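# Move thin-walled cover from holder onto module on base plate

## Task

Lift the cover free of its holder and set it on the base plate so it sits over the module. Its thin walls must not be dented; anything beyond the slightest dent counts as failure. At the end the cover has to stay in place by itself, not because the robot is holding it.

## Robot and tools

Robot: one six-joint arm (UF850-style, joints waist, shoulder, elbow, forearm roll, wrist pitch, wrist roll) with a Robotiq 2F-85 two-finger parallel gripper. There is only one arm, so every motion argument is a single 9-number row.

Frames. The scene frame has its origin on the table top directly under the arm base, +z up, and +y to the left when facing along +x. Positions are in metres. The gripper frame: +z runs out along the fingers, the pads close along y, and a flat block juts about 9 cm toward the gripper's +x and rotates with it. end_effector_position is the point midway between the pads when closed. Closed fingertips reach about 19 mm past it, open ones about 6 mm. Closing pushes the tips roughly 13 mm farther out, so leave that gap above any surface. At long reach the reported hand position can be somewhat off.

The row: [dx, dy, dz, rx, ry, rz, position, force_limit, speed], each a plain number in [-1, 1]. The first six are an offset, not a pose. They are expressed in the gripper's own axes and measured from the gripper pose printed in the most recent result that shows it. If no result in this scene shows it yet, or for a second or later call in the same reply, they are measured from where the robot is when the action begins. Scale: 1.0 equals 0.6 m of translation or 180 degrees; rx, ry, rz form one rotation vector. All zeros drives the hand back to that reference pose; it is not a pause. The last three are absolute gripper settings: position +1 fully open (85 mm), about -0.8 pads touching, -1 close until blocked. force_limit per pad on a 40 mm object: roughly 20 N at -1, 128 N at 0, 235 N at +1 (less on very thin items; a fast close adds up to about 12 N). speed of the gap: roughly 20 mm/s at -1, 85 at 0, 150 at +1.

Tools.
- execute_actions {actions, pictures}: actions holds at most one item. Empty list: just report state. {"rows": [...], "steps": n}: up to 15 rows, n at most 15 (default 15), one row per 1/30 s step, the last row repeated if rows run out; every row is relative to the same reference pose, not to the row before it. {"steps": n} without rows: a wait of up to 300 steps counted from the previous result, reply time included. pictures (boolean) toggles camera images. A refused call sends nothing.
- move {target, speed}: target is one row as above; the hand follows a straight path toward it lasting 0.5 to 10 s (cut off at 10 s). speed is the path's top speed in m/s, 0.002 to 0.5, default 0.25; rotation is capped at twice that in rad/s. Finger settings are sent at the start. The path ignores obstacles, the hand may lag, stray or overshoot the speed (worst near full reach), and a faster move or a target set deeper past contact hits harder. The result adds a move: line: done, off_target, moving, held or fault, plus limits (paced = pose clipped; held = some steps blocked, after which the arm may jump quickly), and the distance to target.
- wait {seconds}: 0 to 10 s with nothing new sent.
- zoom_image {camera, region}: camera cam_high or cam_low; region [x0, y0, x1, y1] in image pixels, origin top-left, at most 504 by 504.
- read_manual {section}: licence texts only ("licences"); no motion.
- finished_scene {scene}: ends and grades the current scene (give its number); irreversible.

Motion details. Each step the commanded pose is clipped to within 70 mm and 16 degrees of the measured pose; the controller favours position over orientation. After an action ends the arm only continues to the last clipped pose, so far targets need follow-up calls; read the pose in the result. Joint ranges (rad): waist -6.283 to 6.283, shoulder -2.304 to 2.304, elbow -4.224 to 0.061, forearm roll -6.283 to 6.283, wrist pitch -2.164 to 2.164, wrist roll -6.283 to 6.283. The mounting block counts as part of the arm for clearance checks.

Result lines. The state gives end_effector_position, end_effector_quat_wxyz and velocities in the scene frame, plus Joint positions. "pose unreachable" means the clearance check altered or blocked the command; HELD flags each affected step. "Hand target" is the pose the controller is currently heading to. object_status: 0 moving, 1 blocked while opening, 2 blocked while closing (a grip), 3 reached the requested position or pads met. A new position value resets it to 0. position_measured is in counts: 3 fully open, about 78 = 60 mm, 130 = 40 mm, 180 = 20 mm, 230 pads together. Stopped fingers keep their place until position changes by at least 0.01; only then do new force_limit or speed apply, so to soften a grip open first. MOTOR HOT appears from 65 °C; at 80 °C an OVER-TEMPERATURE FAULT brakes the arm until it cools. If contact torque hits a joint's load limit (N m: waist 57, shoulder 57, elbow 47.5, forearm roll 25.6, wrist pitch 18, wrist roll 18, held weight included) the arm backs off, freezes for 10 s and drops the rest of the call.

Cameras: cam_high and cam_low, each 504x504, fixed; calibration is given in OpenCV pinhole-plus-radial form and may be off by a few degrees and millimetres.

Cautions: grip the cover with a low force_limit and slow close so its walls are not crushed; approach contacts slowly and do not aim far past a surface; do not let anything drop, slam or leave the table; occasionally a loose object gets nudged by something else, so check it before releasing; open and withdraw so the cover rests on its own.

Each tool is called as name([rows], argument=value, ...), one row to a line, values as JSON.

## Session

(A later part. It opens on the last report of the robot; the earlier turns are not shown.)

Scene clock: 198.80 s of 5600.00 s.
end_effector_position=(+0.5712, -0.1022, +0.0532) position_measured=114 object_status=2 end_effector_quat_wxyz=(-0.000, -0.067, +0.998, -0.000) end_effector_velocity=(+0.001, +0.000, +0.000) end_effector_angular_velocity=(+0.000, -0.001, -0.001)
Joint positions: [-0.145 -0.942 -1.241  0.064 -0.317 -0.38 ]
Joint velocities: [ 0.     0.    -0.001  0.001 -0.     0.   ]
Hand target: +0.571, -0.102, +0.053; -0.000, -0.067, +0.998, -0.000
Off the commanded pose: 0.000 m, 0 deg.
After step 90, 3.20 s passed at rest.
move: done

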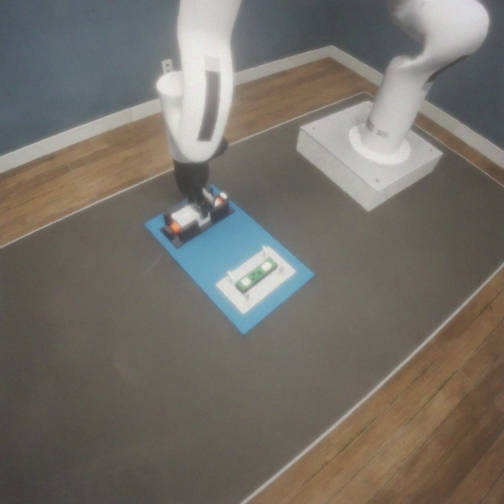

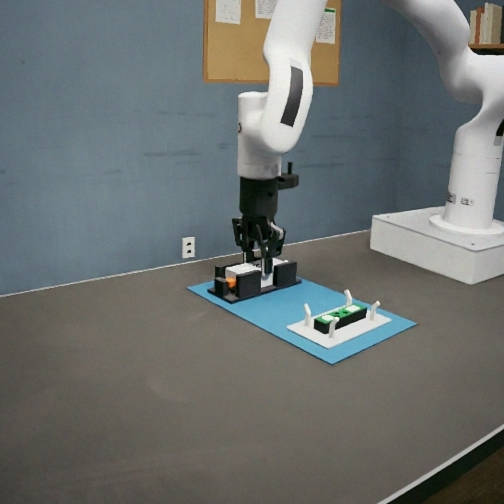

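move(target=[0,0,0,0,0,0,0.25,-1,-1], speed=0.01)

move(target=[0,0.002,0.005,0,0,0,0.25,-1,-1], speed=0.01)

execute_actions([
  {"rows": [[0,0,0,0,0,0,-1,-0.9,-1]], "steps": 15},
], pictures=false)

wait(seconds=0.5)

zoom_image(camera="cam_low", region=[230, 240, 290, 295])

Scene clock: 223.83 s of 5600.00 s.
end_effector_position=(+0.5715, -0.1023, +0.0533) position_measured=98 object_status=3 end_effector_quat_wxyz=(+0.000, -0.067, +0.998, -0.000) end_effector_velocity=(-0.002, +0.001, -0.001) end_effector_angular_velocity=(+0.002, +0.005, -0.001)
Joint positions: [-0.145 -0.942 -1.242  0.064 -0.316 -0.38 ]
Joint velocities: [ 0.001 -0.001  0.001  0.002 -0.003  0.   ]
Hand target: +0.571, -0.102, +0.053; -0.000, -0.067, +0.998, -0.000
Off the commanded pose: 0.000 m, 0 deg.
After step 90, 21.33 s passed at rest.
move: done

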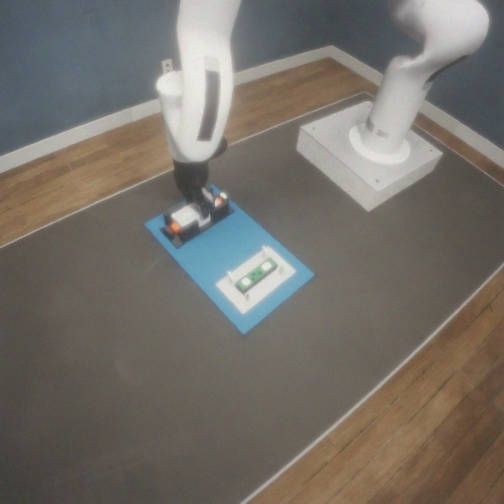

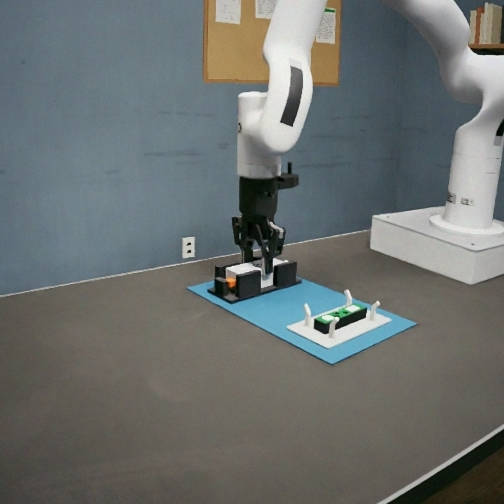

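Scene clock: 224.53 s of 5600.00 s.
end_effector_position=(+0.5714, -0.1012, +0.0503) position_measured=98 object_status=3 end_effector_quat_wxyz=(+0.000, -0.067, +0.998, -0.000) end_effector_velocity=(+0.001, -0.000, +0.001) end_effector_angular_velocity=(-0.000, -0.002, +0.000)
Joint positions: [-0.143 -0.948 -1.242  0.065 -0.312 -0.379]
Joint velocities: [ 0.     0.    -0.001  0.     0.001  0.   ]
Hand target: +0.571, -0.101, +0.050; +0.000, -0.067, +0.998, -0.000
Off the commanded pose: 0.000 m, 0 deg.
move: done

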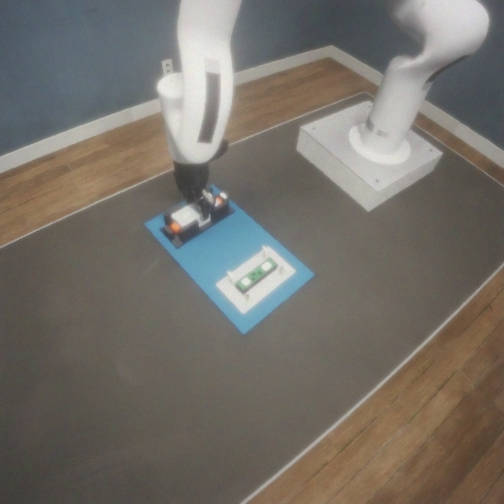

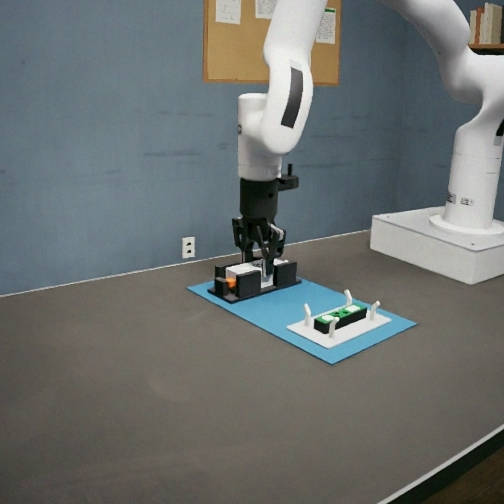

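Scene clock: 225.03 s of 5600.00 s.
end_effector_position=(+0.5716, -0.1011, +0.0508) position_measured=118 object_status=0 end_effector_quat_wxyz=(+0.000, -0.067, +0.998, -0.000) end_effector_velocity=(-0.000, +0.000, -0.000) end_effector_angular_velocity=(+0.001, +0.001, -0.001)
Joint positions: [-0.143 -0.947 -1.243  0.065 -0.313 -0.378]
Joint velocities: [-0.    -0.001 -0.     0.002 -0.    -0.   ]
Hand target: +0.571, -0.101, +0.050; +0.000, -0.067, +0.998, -0.000
Off the commanded pose: 0.000 m, 0 deg.
Steps of this call (steps 1 to 15: all 15 steps of this action). Readings (end_effector_position | what the end effector reports):
1: (+0.5714, -0.1012, +0.0503) | position_measured=98 object_status=0
2: (+0.5714, -0.1012, +0.0503) | position_measured=98 object_status=0
4: (+0.5714, -0.1012, +0.0503) | position_measured=100 object_status=0
8: (+0.5713, -0.1011, +0.0503) | position_measured=107 object_status=0
15: the state above

Scene clock: 225.53 s of 5600.00 s.
end_effector_position=(+0.5716, -0.1012, +0.0505) position_measured=118 object_status=2 end_effector_quat_wxyz=(+0.000, -0.067, +0.998, -0.000) end_effector_velocity=(+0.000, +0.000, +0.000) end_effector_angular_velocity=(+0.000, -0.001, -0.000)
Joint positions: [-0.143 -0.947 -1.243  0.065 -0.312 -0.379]
Joint velocities: [-0.     0.    -0.     0.001  0.    -0.   ]
Hand target: +0.571, -0.101, +0.050; +0.000, -0.067, +0.998, -0.000
Off the commanded pose: 0.000 m, 0 deg.
Steps of this call (steps 1 to 15: nothing new was sent). Readings (end_effector_position | what the end effector reports):
1: (+0.5715, -0.1011, +0.0507) | position_measured=118 object_status=0
2: (+0.5716, -0.1011, +0.0507) | position_measured=118 object_status=0
4: (+0.5716, -0.1012, +0.0507) | position_measured=118 object_status=0
8: (+0.5716, -0.1012, +0.0506) | position_measured=118 object_status=2
15: the state above

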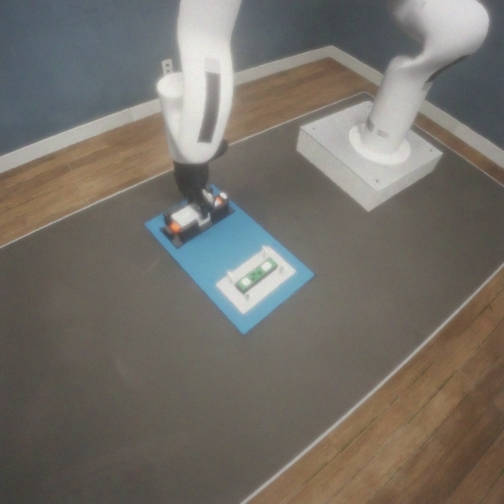

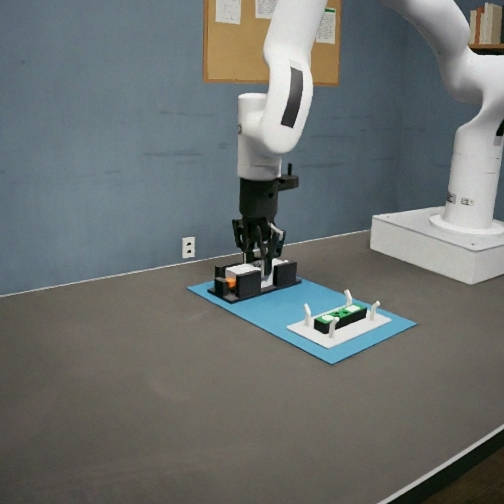

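Region (230, 240, 290, 295) of cam_low's 504x504 image, scaled by 8.400, with more detail than that image has; it fills the top 462 rows of this view, and the rest is white.

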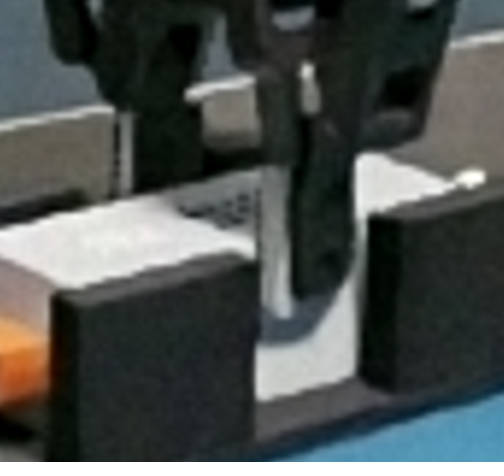

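move(target=[0,0,-0.008,0,0,0,-1,-0.9,-1], speed=0.005)

zoom_image(camera="cam_low", region=[230, 240, 290, 295])

Scene clock: 231.57 s of 5600.00 s.
end_effector_position=(+0.5711, -0.1011, +0.0551) position_measured=119 object_status=2 end_effector_quat_wxyz=(-0.000, -0.067, +0.998, -0.000) end_effector_velocity=(+0.001, -0.000, +0.001) end_effector_angular_velocity=(-0.000, -0.003, -0.000)
Joint positions: [-0.144 -0.938 -1.239  0.064 -0.319 -0.377]
Joint velocities: [ 0.     0.    -0.001  0.     0.001  0.   ]
Hand target: +0.572, -0.101, +0.055; +0.000, -0.067, +0.998, -0.000
Off the commanded pose: 0.001 m, 0 deg.
After step 90, 1.80 s passed at rest.
move: done

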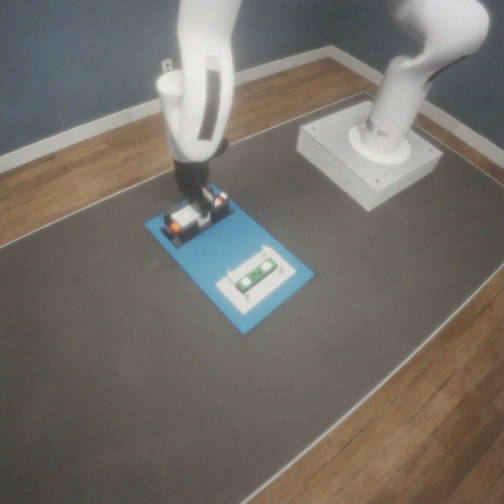

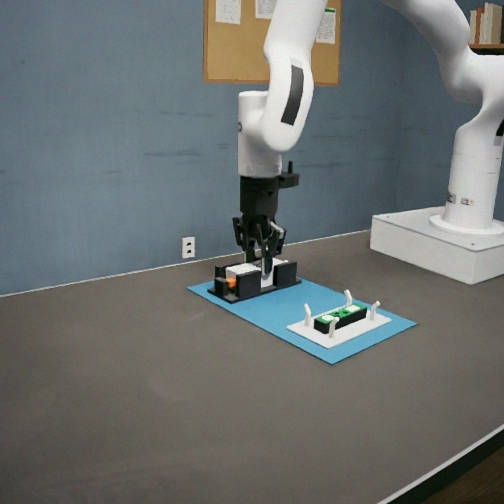

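Region (230, 240, 290, 295) of cam_low's 504x504 image, scaled by 8.400, with more detail than that image has; it fills the top 462 rows of this view, and the rest is white.

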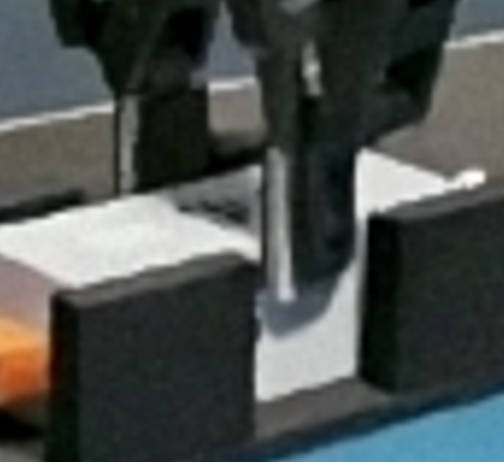

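move(target=[0,0,0,0,0,0,0.25,-1,-1], speed=0.01)

move(target=[0,0,0.01,0,0,0,0.25,-1,-1], speed=0.01)

move(target=[0,0,0,0,0,0,-1,-0.82,-1], speed=0.01)

zoom_image(camera="cam_low", region=[230, 240, 290, 295])

Scene clock: 241.10 s of 5600.00 s.
end_effector_position=(+0.5713, -0.1011, +0.0552) position_measured=98 object_status=0 end_effector_quat_wxyz=(+0.000, -0.067, +0.998, -0.000) end_effector_velocity=(-0.002, +0.000, -0.002) end_effector_angular_velocity=(+0.001, +0.005, -0.001)
Joint positions: [-0.144 -0.938 -1.239  0.064 -0.319 -0.377]
Joint velocities: [ 0.    -0.003  0.001  0.    -0.002  0.   ]
Hand target: +0.571, -0.101, +0.055; -0.000, -0.067, +0.998, -0.000
Off the commanded pose: 0.000 m, 0 deg.
After step 90, 5.83 s passed at rest.
move: done

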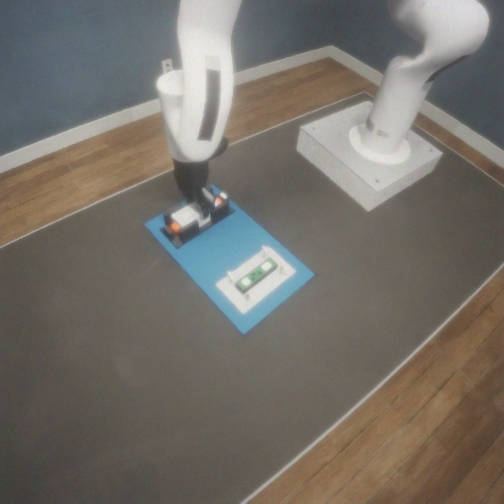

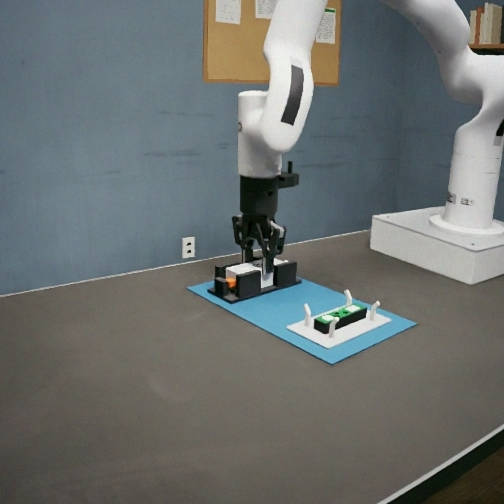

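Scene clock: 241.93 s of 5600.00 s.
end_effector_position=(+0.5713, -0.1011, +0.0492) position_measured=98 object_status=3 end_effector_quat_wxyz=(+0.000, -0.067, +0.998, -0.000) end_effector_velocity=(+0.000, -0.000, -0.000) end_effector_angular_velocity=(-0.000, -0.001, -0.000)
Joint positions: [-0.143 -0.95  -1.243  0.065 -0.311 -0.379]
Joint velocities: [-0.     0.     0.     0.     0.001 -0.   ]
Hand target: +0.571, -0.101, +0.049; +0.000, -0.067, +0.998, -0.000
Off the commanded pose: 0.000 m, 0 deg.
move: done

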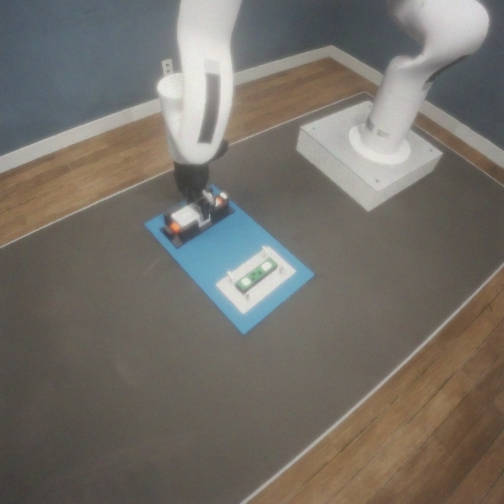

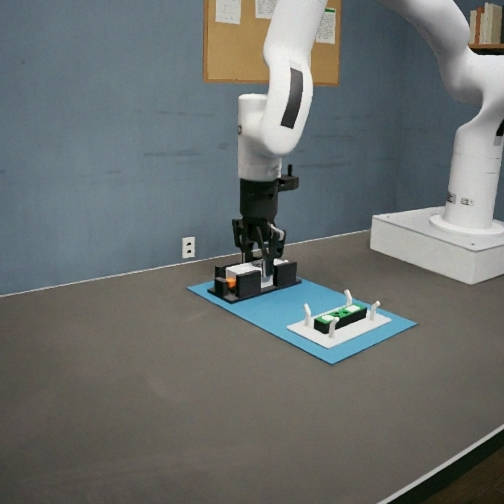

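Scene clock: 242.67 s of 5600.00 s.
end_effector_position=(+0.5716, -0.1012, +0.0496) position_measured=121 object_status=0 end_effector_quat_wxyz=(+0.000, -0.066, +0.998, -0.000) end_effector_velocity=(-0.001, +0.000, -0.001) end_effector_angular_velocity=(+0.000, +0.001, -0.001)
Joint positions: [-0.143 -0.949 -1.244  0.066 -0.311 -0.379]
Joint velocities: [-0.    -0.002  0.     0.001  0.002  0.   ]
Hand target: +0.571, -0.101, +0.049; +0.000, -0.067, +0.998, -0.000
Off the commanded pose: 0.001 m, 0 deg.
move: done

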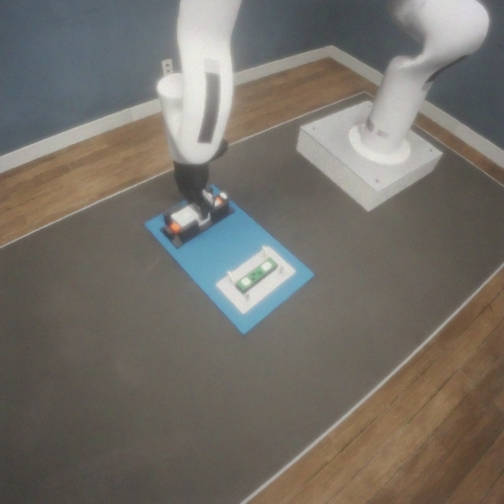

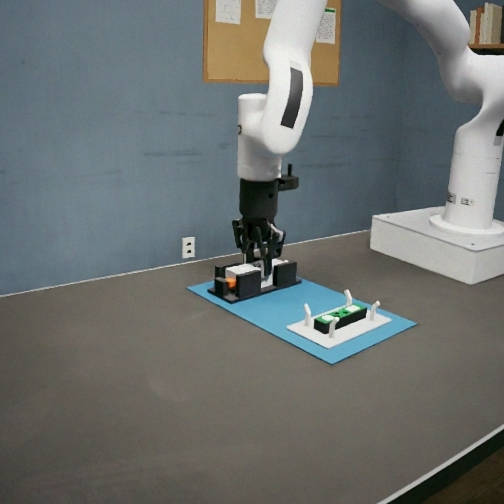

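Region (230, 240, 290, 295) of cam_low's 504x504 image, scaled by 8.400, with more detail than that image has; it fills the top 462 rows of this view, and the rest is white.

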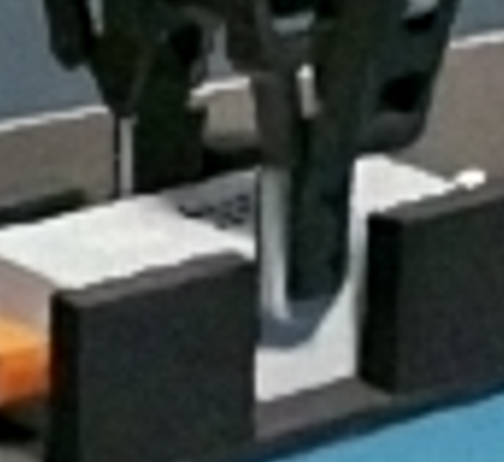

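move(target=[0,0,-0.008,0,0,0,-1,-0.82,-1], speed=0.004)

zoom_image(camera="cam_low", region=[230, 240, 290, 295])

Scene clock: 247.23 s of 5600.00 s.
end_effector_position=(+0.5712, -0.1011, +0.0542) position_measured=121 object_status=2 end_effector_quat_wxyz=(-0.000, -0.066, +0.998, -0.000) end_effector_velocity=(+0.001, -0.000, +0.000) end_effector_angular_velocity=(-0.000, -0.002, -0.001)
Joint positions: [-0.143 -0.94  -1.24   0.064 -0.318 -0.377]
Joint velocities: [ 0.    -0.    -0.002  0.001  0.001  0.   ]
Hand target: +0.572, -0.101, +0.054; +0.000, -0.066, +0.998, -0.000
Off the commanded pose: 0.000 m, 0 deg.
After step 90, 0.03 s passed at rest.
move: done

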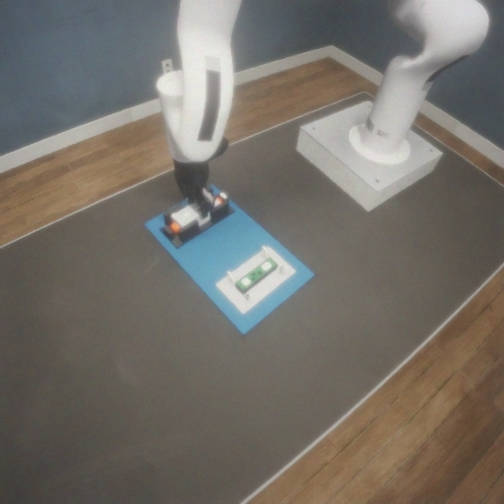

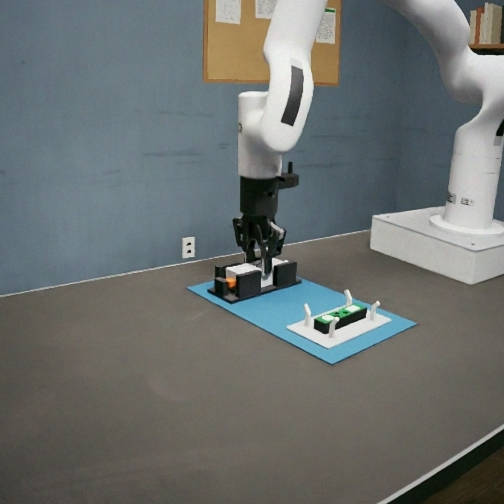

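Region (230, 240, 290, 295) of cam_low's 504x504 image, scaled by 8.400, with more detail than that image has; it fills the top 462 rows of this view, and the rest is white.

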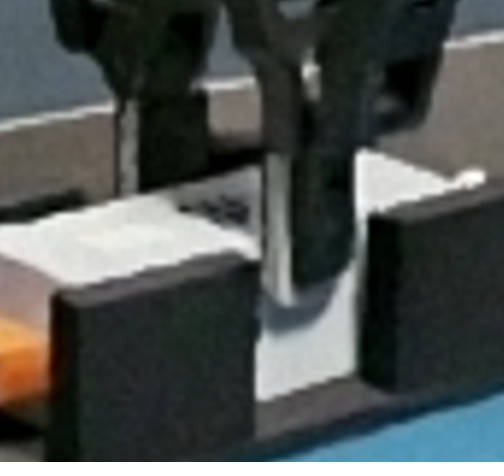

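move(target=[0,0,0,0,0,0,0.25,-1,-1], speed=0.01)

move(target=[0,0,0.009,0,0,0,0.25,-1,-1], speed=0.01)

move(target=[0,0,0,0,0,0,-1,-0.73,-1], speed=0.01)

zoom_image(camera="cam_low", region=[230, 240, 290, 295])

Scene clock: 262.53 s of 5600.00 s.
end_effector_position=(+0.5714, -0.1012, +0.0543) position_measured=98 object_status=0 end_effector_quat_wxyz=(+0.000, -0.066, +0.998, -0.000) end_effector_velocity=(-0.002, +0.000, -0.002) end_effector_angular_velocity=(+0.001, +0.005, +0.001)
Joint positions: [-0.144 -0.94  -1.24   0.064 -0.318 -0.378]
Joint velocities: [ 0.    -0.002  0.002 -0.001 -0.002  0.001]
Hand target: +0.571, -0.101, +0.054; -0.000, -0.066, +0.998, -0.000
Off the commanded pose: 0.000 m, 0 deg.
After step 90, 11.57 s passed at rest.
move: done

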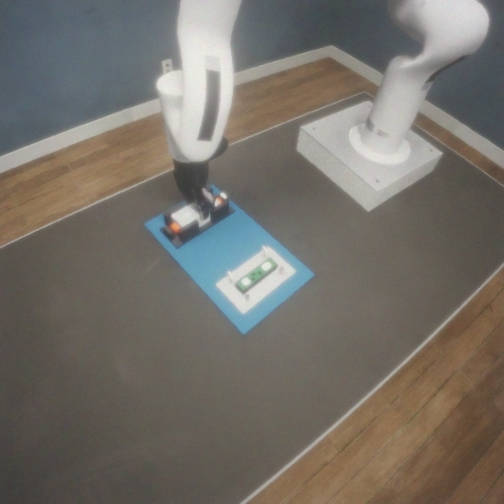

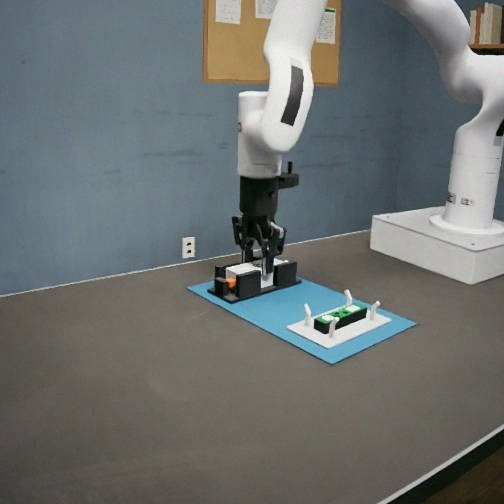

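Scene clock: 263.30 s of 5600.00 s.
end_effector_position=(+0.5714, -0.1012, +0.0490) position_measured=98 object_status=3 end_effector_quat_wxyz=(+0.000, -0.066, +0.998, -0.000) end_effector_velocity=(-0.000, -0.000, -0.001) end_effector_angular_velocity=(-0.000, +0.001, +0.001)
Joint positions: [-0.143 -0.951 -1.244  0.066 -0.311 -0.379]
Joint velocities: [-0.    -0.002 -0.    -0.001  0.001 -0.   ]
Hand target: +0.571, -0.101, +0.049; +0.000, -0.066, +0.998, -0.000
Off the commanded pose: 0.000 m, 0 deg.
move: done

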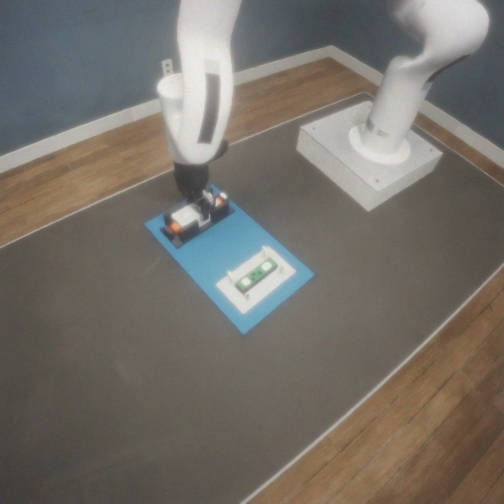

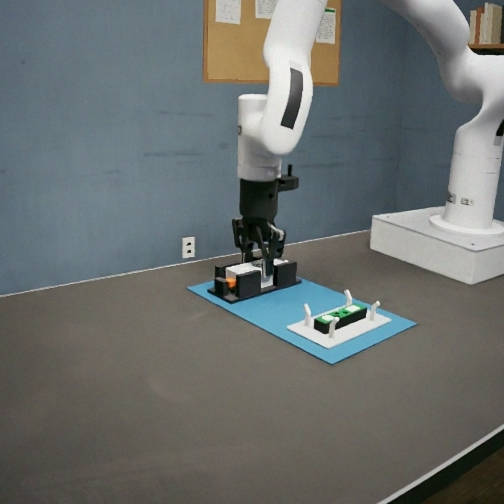

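Scene clock: 264.10 s of 5600.00 s.
end_effector_position=(+0.5718, -0.1012, +0.0495) position_measured=124 object_status=0 end_effector_quat_wxyz=(+0.000, -0.066, +0.998, -0.000) end_effector_velocity=(+0.000, -0.000, -0.001) end_effector_angular_velocity=(-0.001, -0.003, -0.002)
Joint positions: [-0.143 -0.95  -1.244  0.066 -0.311 -0.379]
Joint velocities: [-0.    -0.001  0.001  0.     0.005  0.001]
Hand target: +0.571, -0.101, +0.049; +0.000, -0.066, +0.998, -0.000
Off the commanded pose: 0.001 m, 0 deg.
move: done

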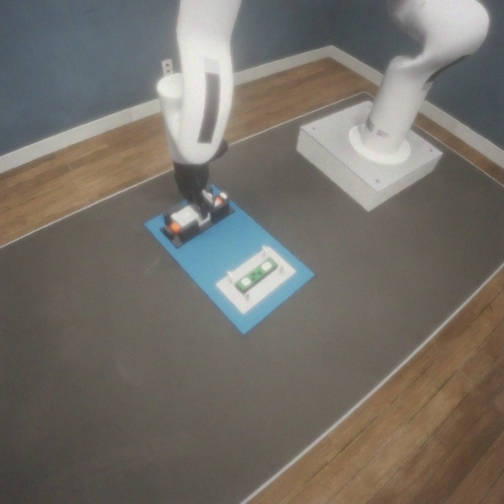

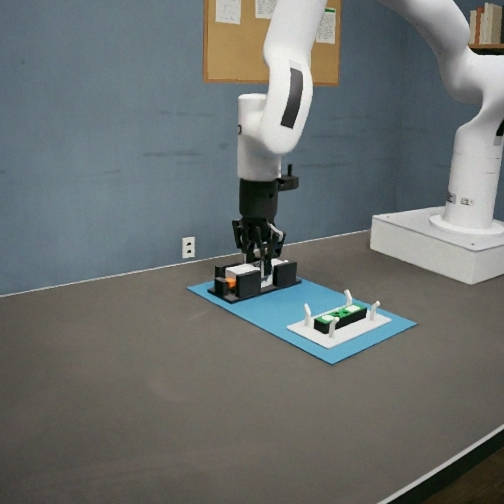

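Region (230, 240, 290, 295) of cam_low's 504x504 image, scaled by 8.400, with more detail than that image has; it fills the top 462 rows of this view, and the rest is white.

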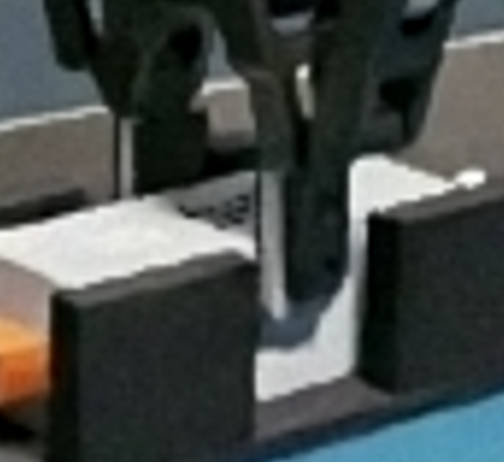

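move(target=[0,0,-0.008,0,0,0,-1,-0.73,-1], speed=0.004)

zoom_image(camera="cam_low", region=[230, 240, 290, 295])

Scene clock: 272.30 s of 5600.00 s.
end_effector_position=(+0.5715, -0.1011, +0.0541) position_measured=124 object_status=2 end_effector_quat_wxyz=(-0.000, -0.066, +0.998, -0.000) end_effector_velocity=(+0.001, -0.000, +0.000) end_effector_angular_velocity=(-0.000, -0.002, +0.000)
Joint positions: [-0.143 -0.94  -1.241  0.064 -0.318 -0.377]
Joint velocities: [ 0.     0.    -0.001 -0.     0.001  0.   ]
Hand target: +0.572, -0.101, +0.054; +0.000, -0.066, +0.998, -0.000
Off the commanded pose: 0.000 m, 0 deg.
After step 90, 3.63 s passed at rest.
move: done

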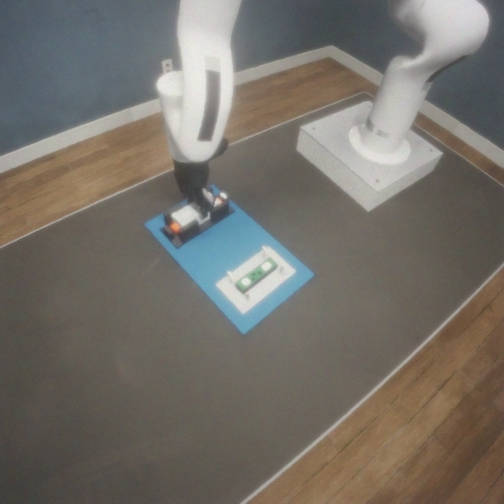

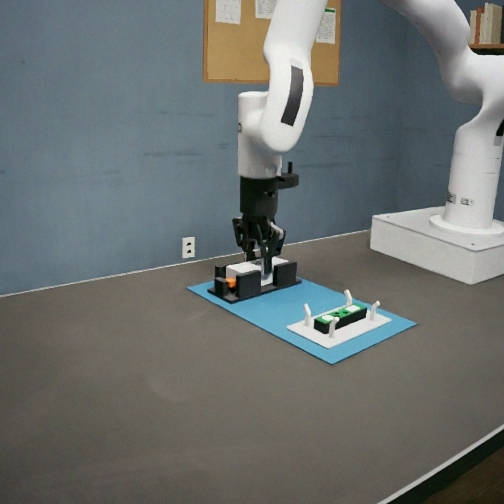

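Region (230, 240, 290, 295) of cam_low's 504x504 image, scaled by 8.400, with more detail than that image has; it fills the top 462 rows of this view, and the rest is white.

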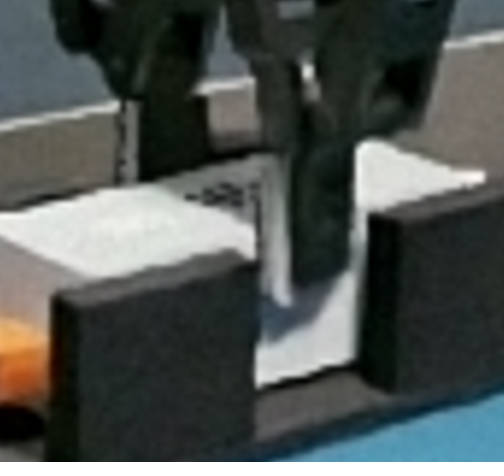

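It's coming now. Keep lifting slowly.

move(target=[0,0,-0.045,0,0,0,-1,-0.73,-1], speed=0.006)

zoom_image(camera="cam_low", region=[200, 210, 310, 310])

Scene clock: 281.83 s of 5600.00 s.
end_effector_position=(+0.5715, -0.1011, +0.0811) position_measured=124 object_status=2 end_effector_quat_wxyz=(-0.000, -0.066, +0.998, -0.000) end_effector_velocity=(-0.001, +0.000, -0.001) end_effector_angular_velocity=(+0.001, +0.002, -0.001)
Joint positions: [-0.144 -0.886 -1.224  0.058 -0.355 -0.371]
Joint velocities: [-0.    -0.001  0.     0.001 -0.     0.   ]
Hand target: +0.571, -0.101, +0.081; -0.000, -0.066, +0.998, -0.000
Off the commanded pose: 0.000 m, 0 deg.
After step 90, 1.83 s passed at rest.
move: done

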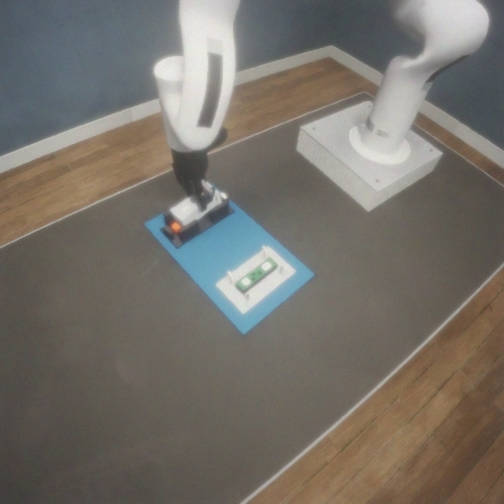

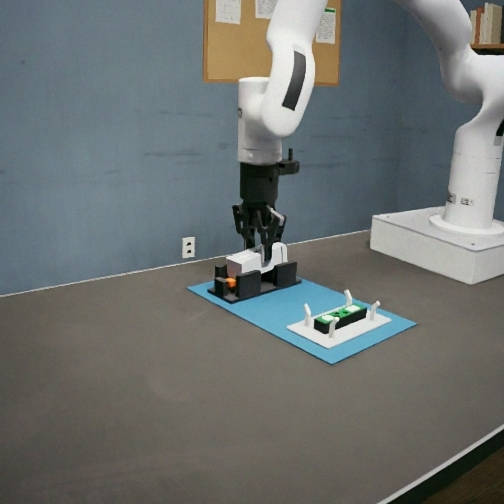

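Region (200, 210, 310, 310) of cam_low's 504x504 image, scaled by 4.582, with more detail than that image has; it fills the top 458 rows of this view, and the rest is white.

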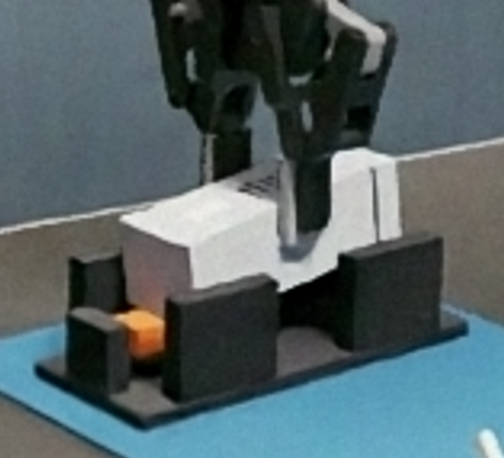

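move(target=[0,0,-0.06,0,0,0,-1,-0.73,-1], speed=0.03)

move(target=[-0.01,0.388,0,0,-0.039,0,-1,-0.73,-1], speed=0.1)

zoom_image(camera="cam_low", region=[275, 230, 405, 355])

zoom_image(camera="cam_high", region=[200, 205, 320, 325])

Scene clock: 312.67 s of 5600.00 s.
end_effector_position=(+0.5714, -0.1011, +0.1170) position_measured=124 object_status=2 end_effector_quat_wxyz=(-0.000, -0.066, +0.998, -0.000) end_effector_velocity=(-0.001, +0.000, -0.000) end_effector_angular_velocity=(+0.001, +0.002, -0.001)
Joint positions: [-0.146 -0.817 -1.208  0.051 -0.409 -0.365]
Joint velocities: [-0.     0.     0.001  0.    -0.002  0.   ]
Hand target: +0.571, -0.101, +0.117; -0.000, -0.066, +0.998, -0.000
Off the commanded pose: 0.000 m, 0 deg.
After step 90, 26.37 s passed at rest.
move: done

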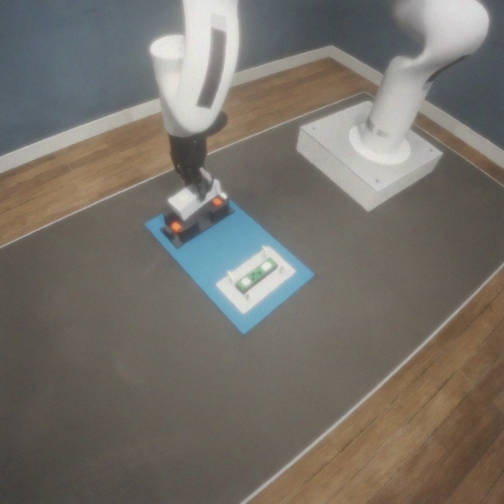

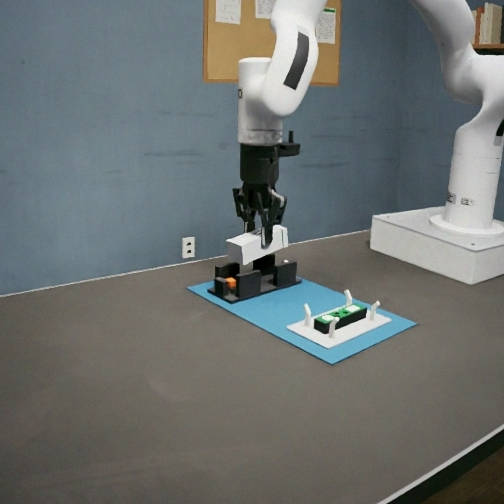

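Scene clock: 315.37 s of 5600.00 s.
end_effector_position=(+0.5467, +0.1303, +0.1168) position_measured=124 object_status=2 end_effector_quat_wxyz=(+0.061, -0.066, +0.996, +0.004) end_effector_velocity=(+0.000, +0.001, -0.000) end_effector_angular_velocity=(-0.002, -0.001, -0.001)
Joint positions: [ 0.266 -0.721 -1.035  0.069 -0.2    0.028]
Joint velocities: [ 0.004 -0.001 -0.001 -0.015  0.     0.019]
Hand target: +0.547, +0.131, +0.117; +0.061, -0.066, +0.996, +0.004
Off the commanded pose: 0.000 m, 0 deg.
move: done

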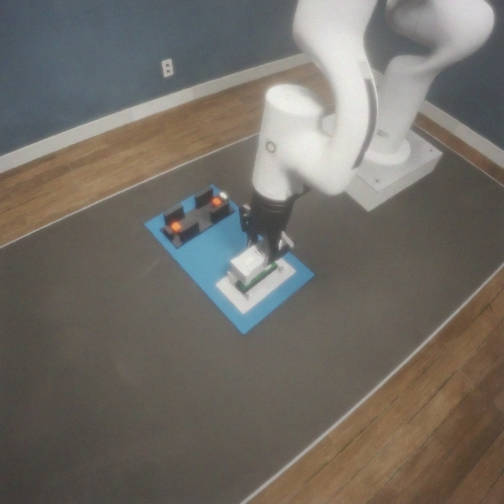

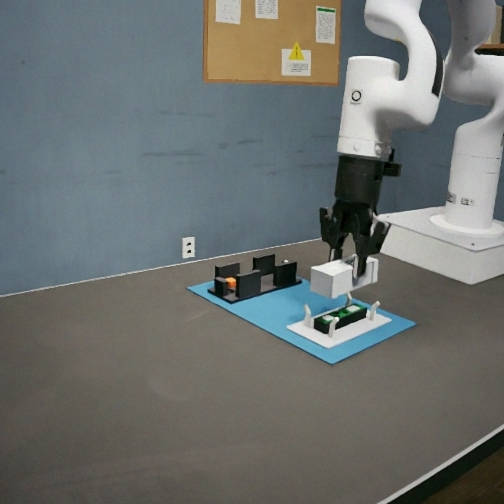

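Region (275, 230, 405, 355) of cam_low's 504x504 image, scaled by 3.877, with more detail than that image has; it fills the top 485 rows of this view, and the rest is white.

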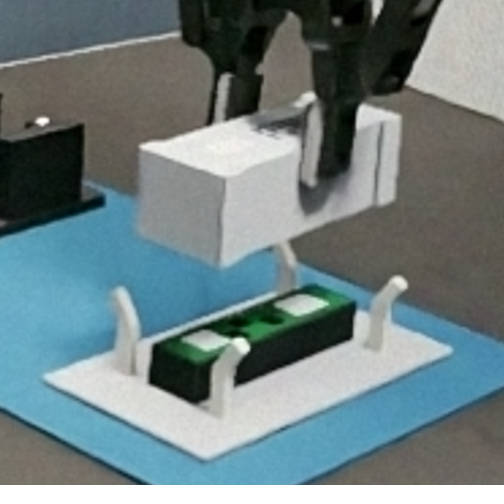

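Region (200, 205, 320, 325) of cam_high's 504x504 image, scaled by 4.200, with more detail than that image has.

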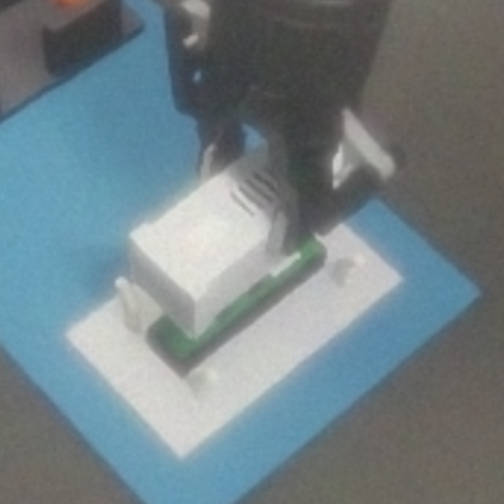

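move(target=[0.0,0,0.036,0,-0.011,0.005,-1,-0.73,-1], speed=0.03)

zoom_image(camera="cam_low", region=[285, 250, 395, 350])

zoom_image(camera="cam_high", region=[210, 225, 305, 320])

Scene clock: 334.27 s of 5600.00 s.
end_effector_position=(+0.5493, +0.1307, +0.0955) position_measured=124 object_status=2 end_effector_quat_wxyz=(+0.078, -0.058, +0.995, +0.006) end_effector_velocity=(+0.000, +0.000, -0.000) end_effector_angular_velocity=(+0.001, -0.003, -0.000)
Joint positions: [ 0.268 -0.759 -1.025  0.084 -0.118  0.031]
Joint velocities: [-0.    -0.001  0.001  0.004  0.005 -0.004]
Hand target: +0.549, +0.131, +0.095; +0.078, -0.058, +0.995, +0.006
Off the commanded pose: 0.000 m, 0 deg.
After step 90, 14.93 s passed at rest.
move: done

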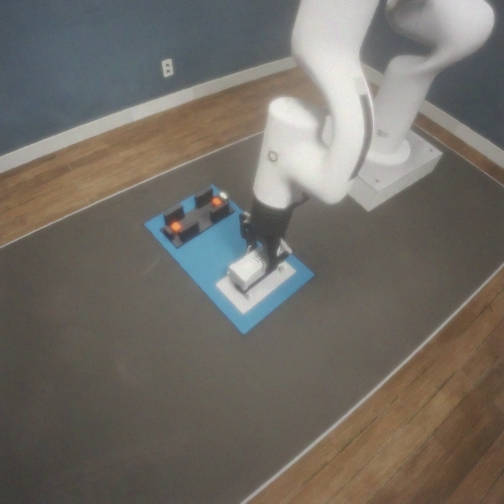

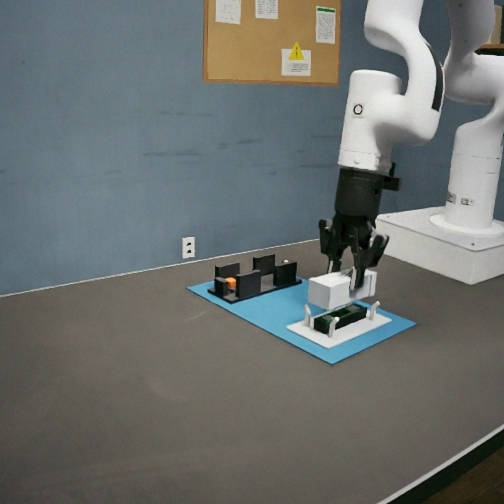

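Region (285, 250, 395, 350) of cam_low's 504x504 image, scaled by 4.582, with more detail than that image has; it fills the top 458 rows of this view, and the rest is white.

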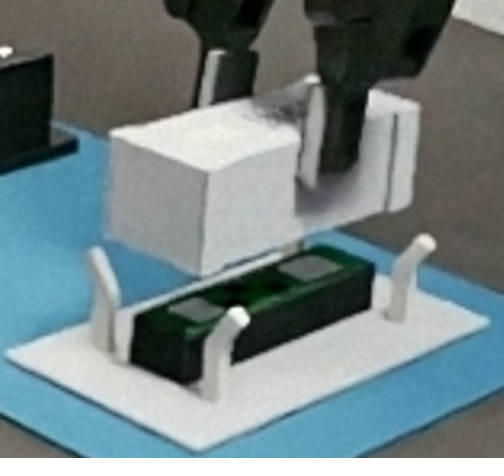

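Region (210, 225, 305, 320) of cam_high's 504x504 image, scaled by 5.305, with more detail than that image has.

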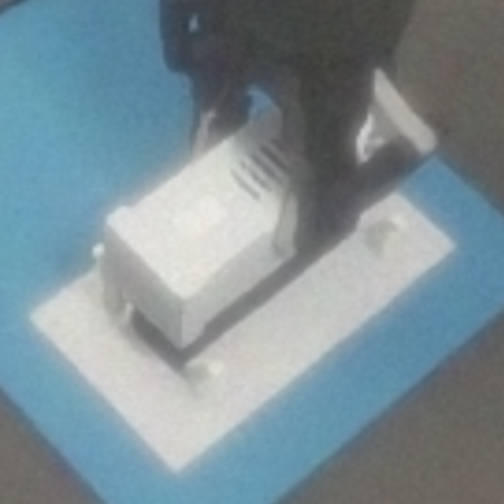

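move(target=[0.0047,0,0.0296,0,0,0,-1,-0.73,-1], speed=0.015)

zoom_image(camera="cam_low", region=[285, 250, 395, 350])

zoom_image(camera="cam_high", region=[210, 225, 305, 320])

Scene clock: 348.20 s of 5600.00 s.
end_effector_position=(+0.5493, +0.1308, +0.0776) position_measured=124 object_status=2 end_effector_quat_wxyz=(+0.078, -0.058, +0.995, +0.006) end_effector_velocity=(+0.001, +0.000, -0.001) end_effector_angular_velocity=(+0.001, -0.001, +0.000)
Joint positions: [ 0.269 -0.797 -1.034  0.108 -0.089  0.007]
Joint velocities: [-0.    -0.003 -0.002  0.008  0.002 -0.009]
Hand target: +0.549, +0.131, +0.078; +0.078, -0.058, +0.995, +0.006
Off the commanded pose: 0.000 m, 0 deg.
After step 90, 9.53 s passed at rest.
move: done

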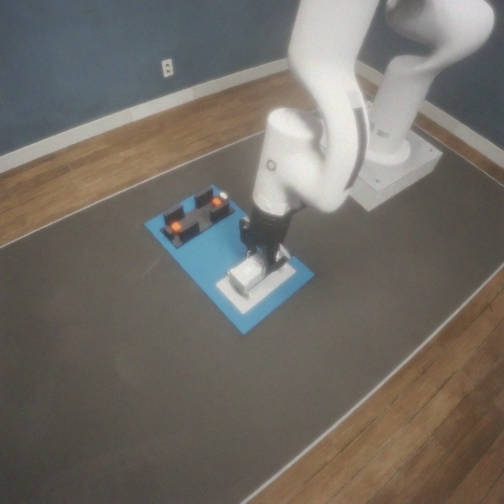

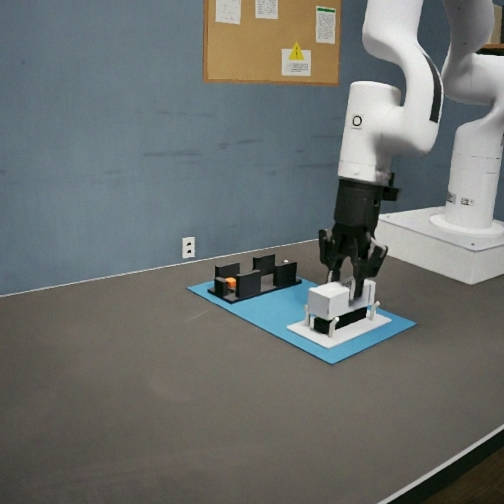

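Region (285, 250, 395, 350) of cam_low's 504x504 image, scaled by 4.582, with more detail than that image has; it fills the top 458 rows of this view, and the rest is white.

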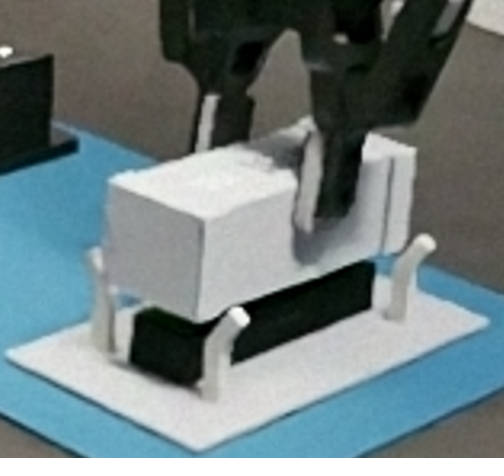

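Region (210, 225, 305, 320) of cam_high's 504x504 image, scaled by 5.305, with more detail than that image has.

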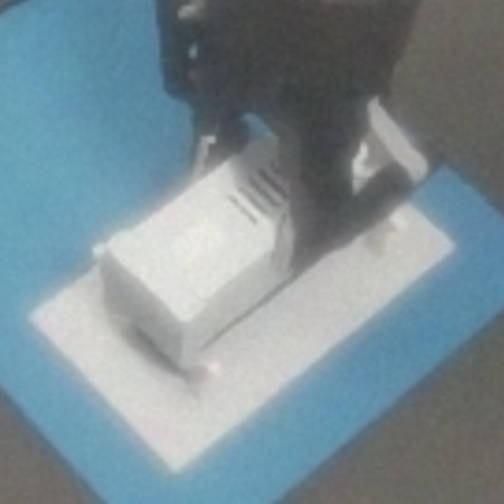

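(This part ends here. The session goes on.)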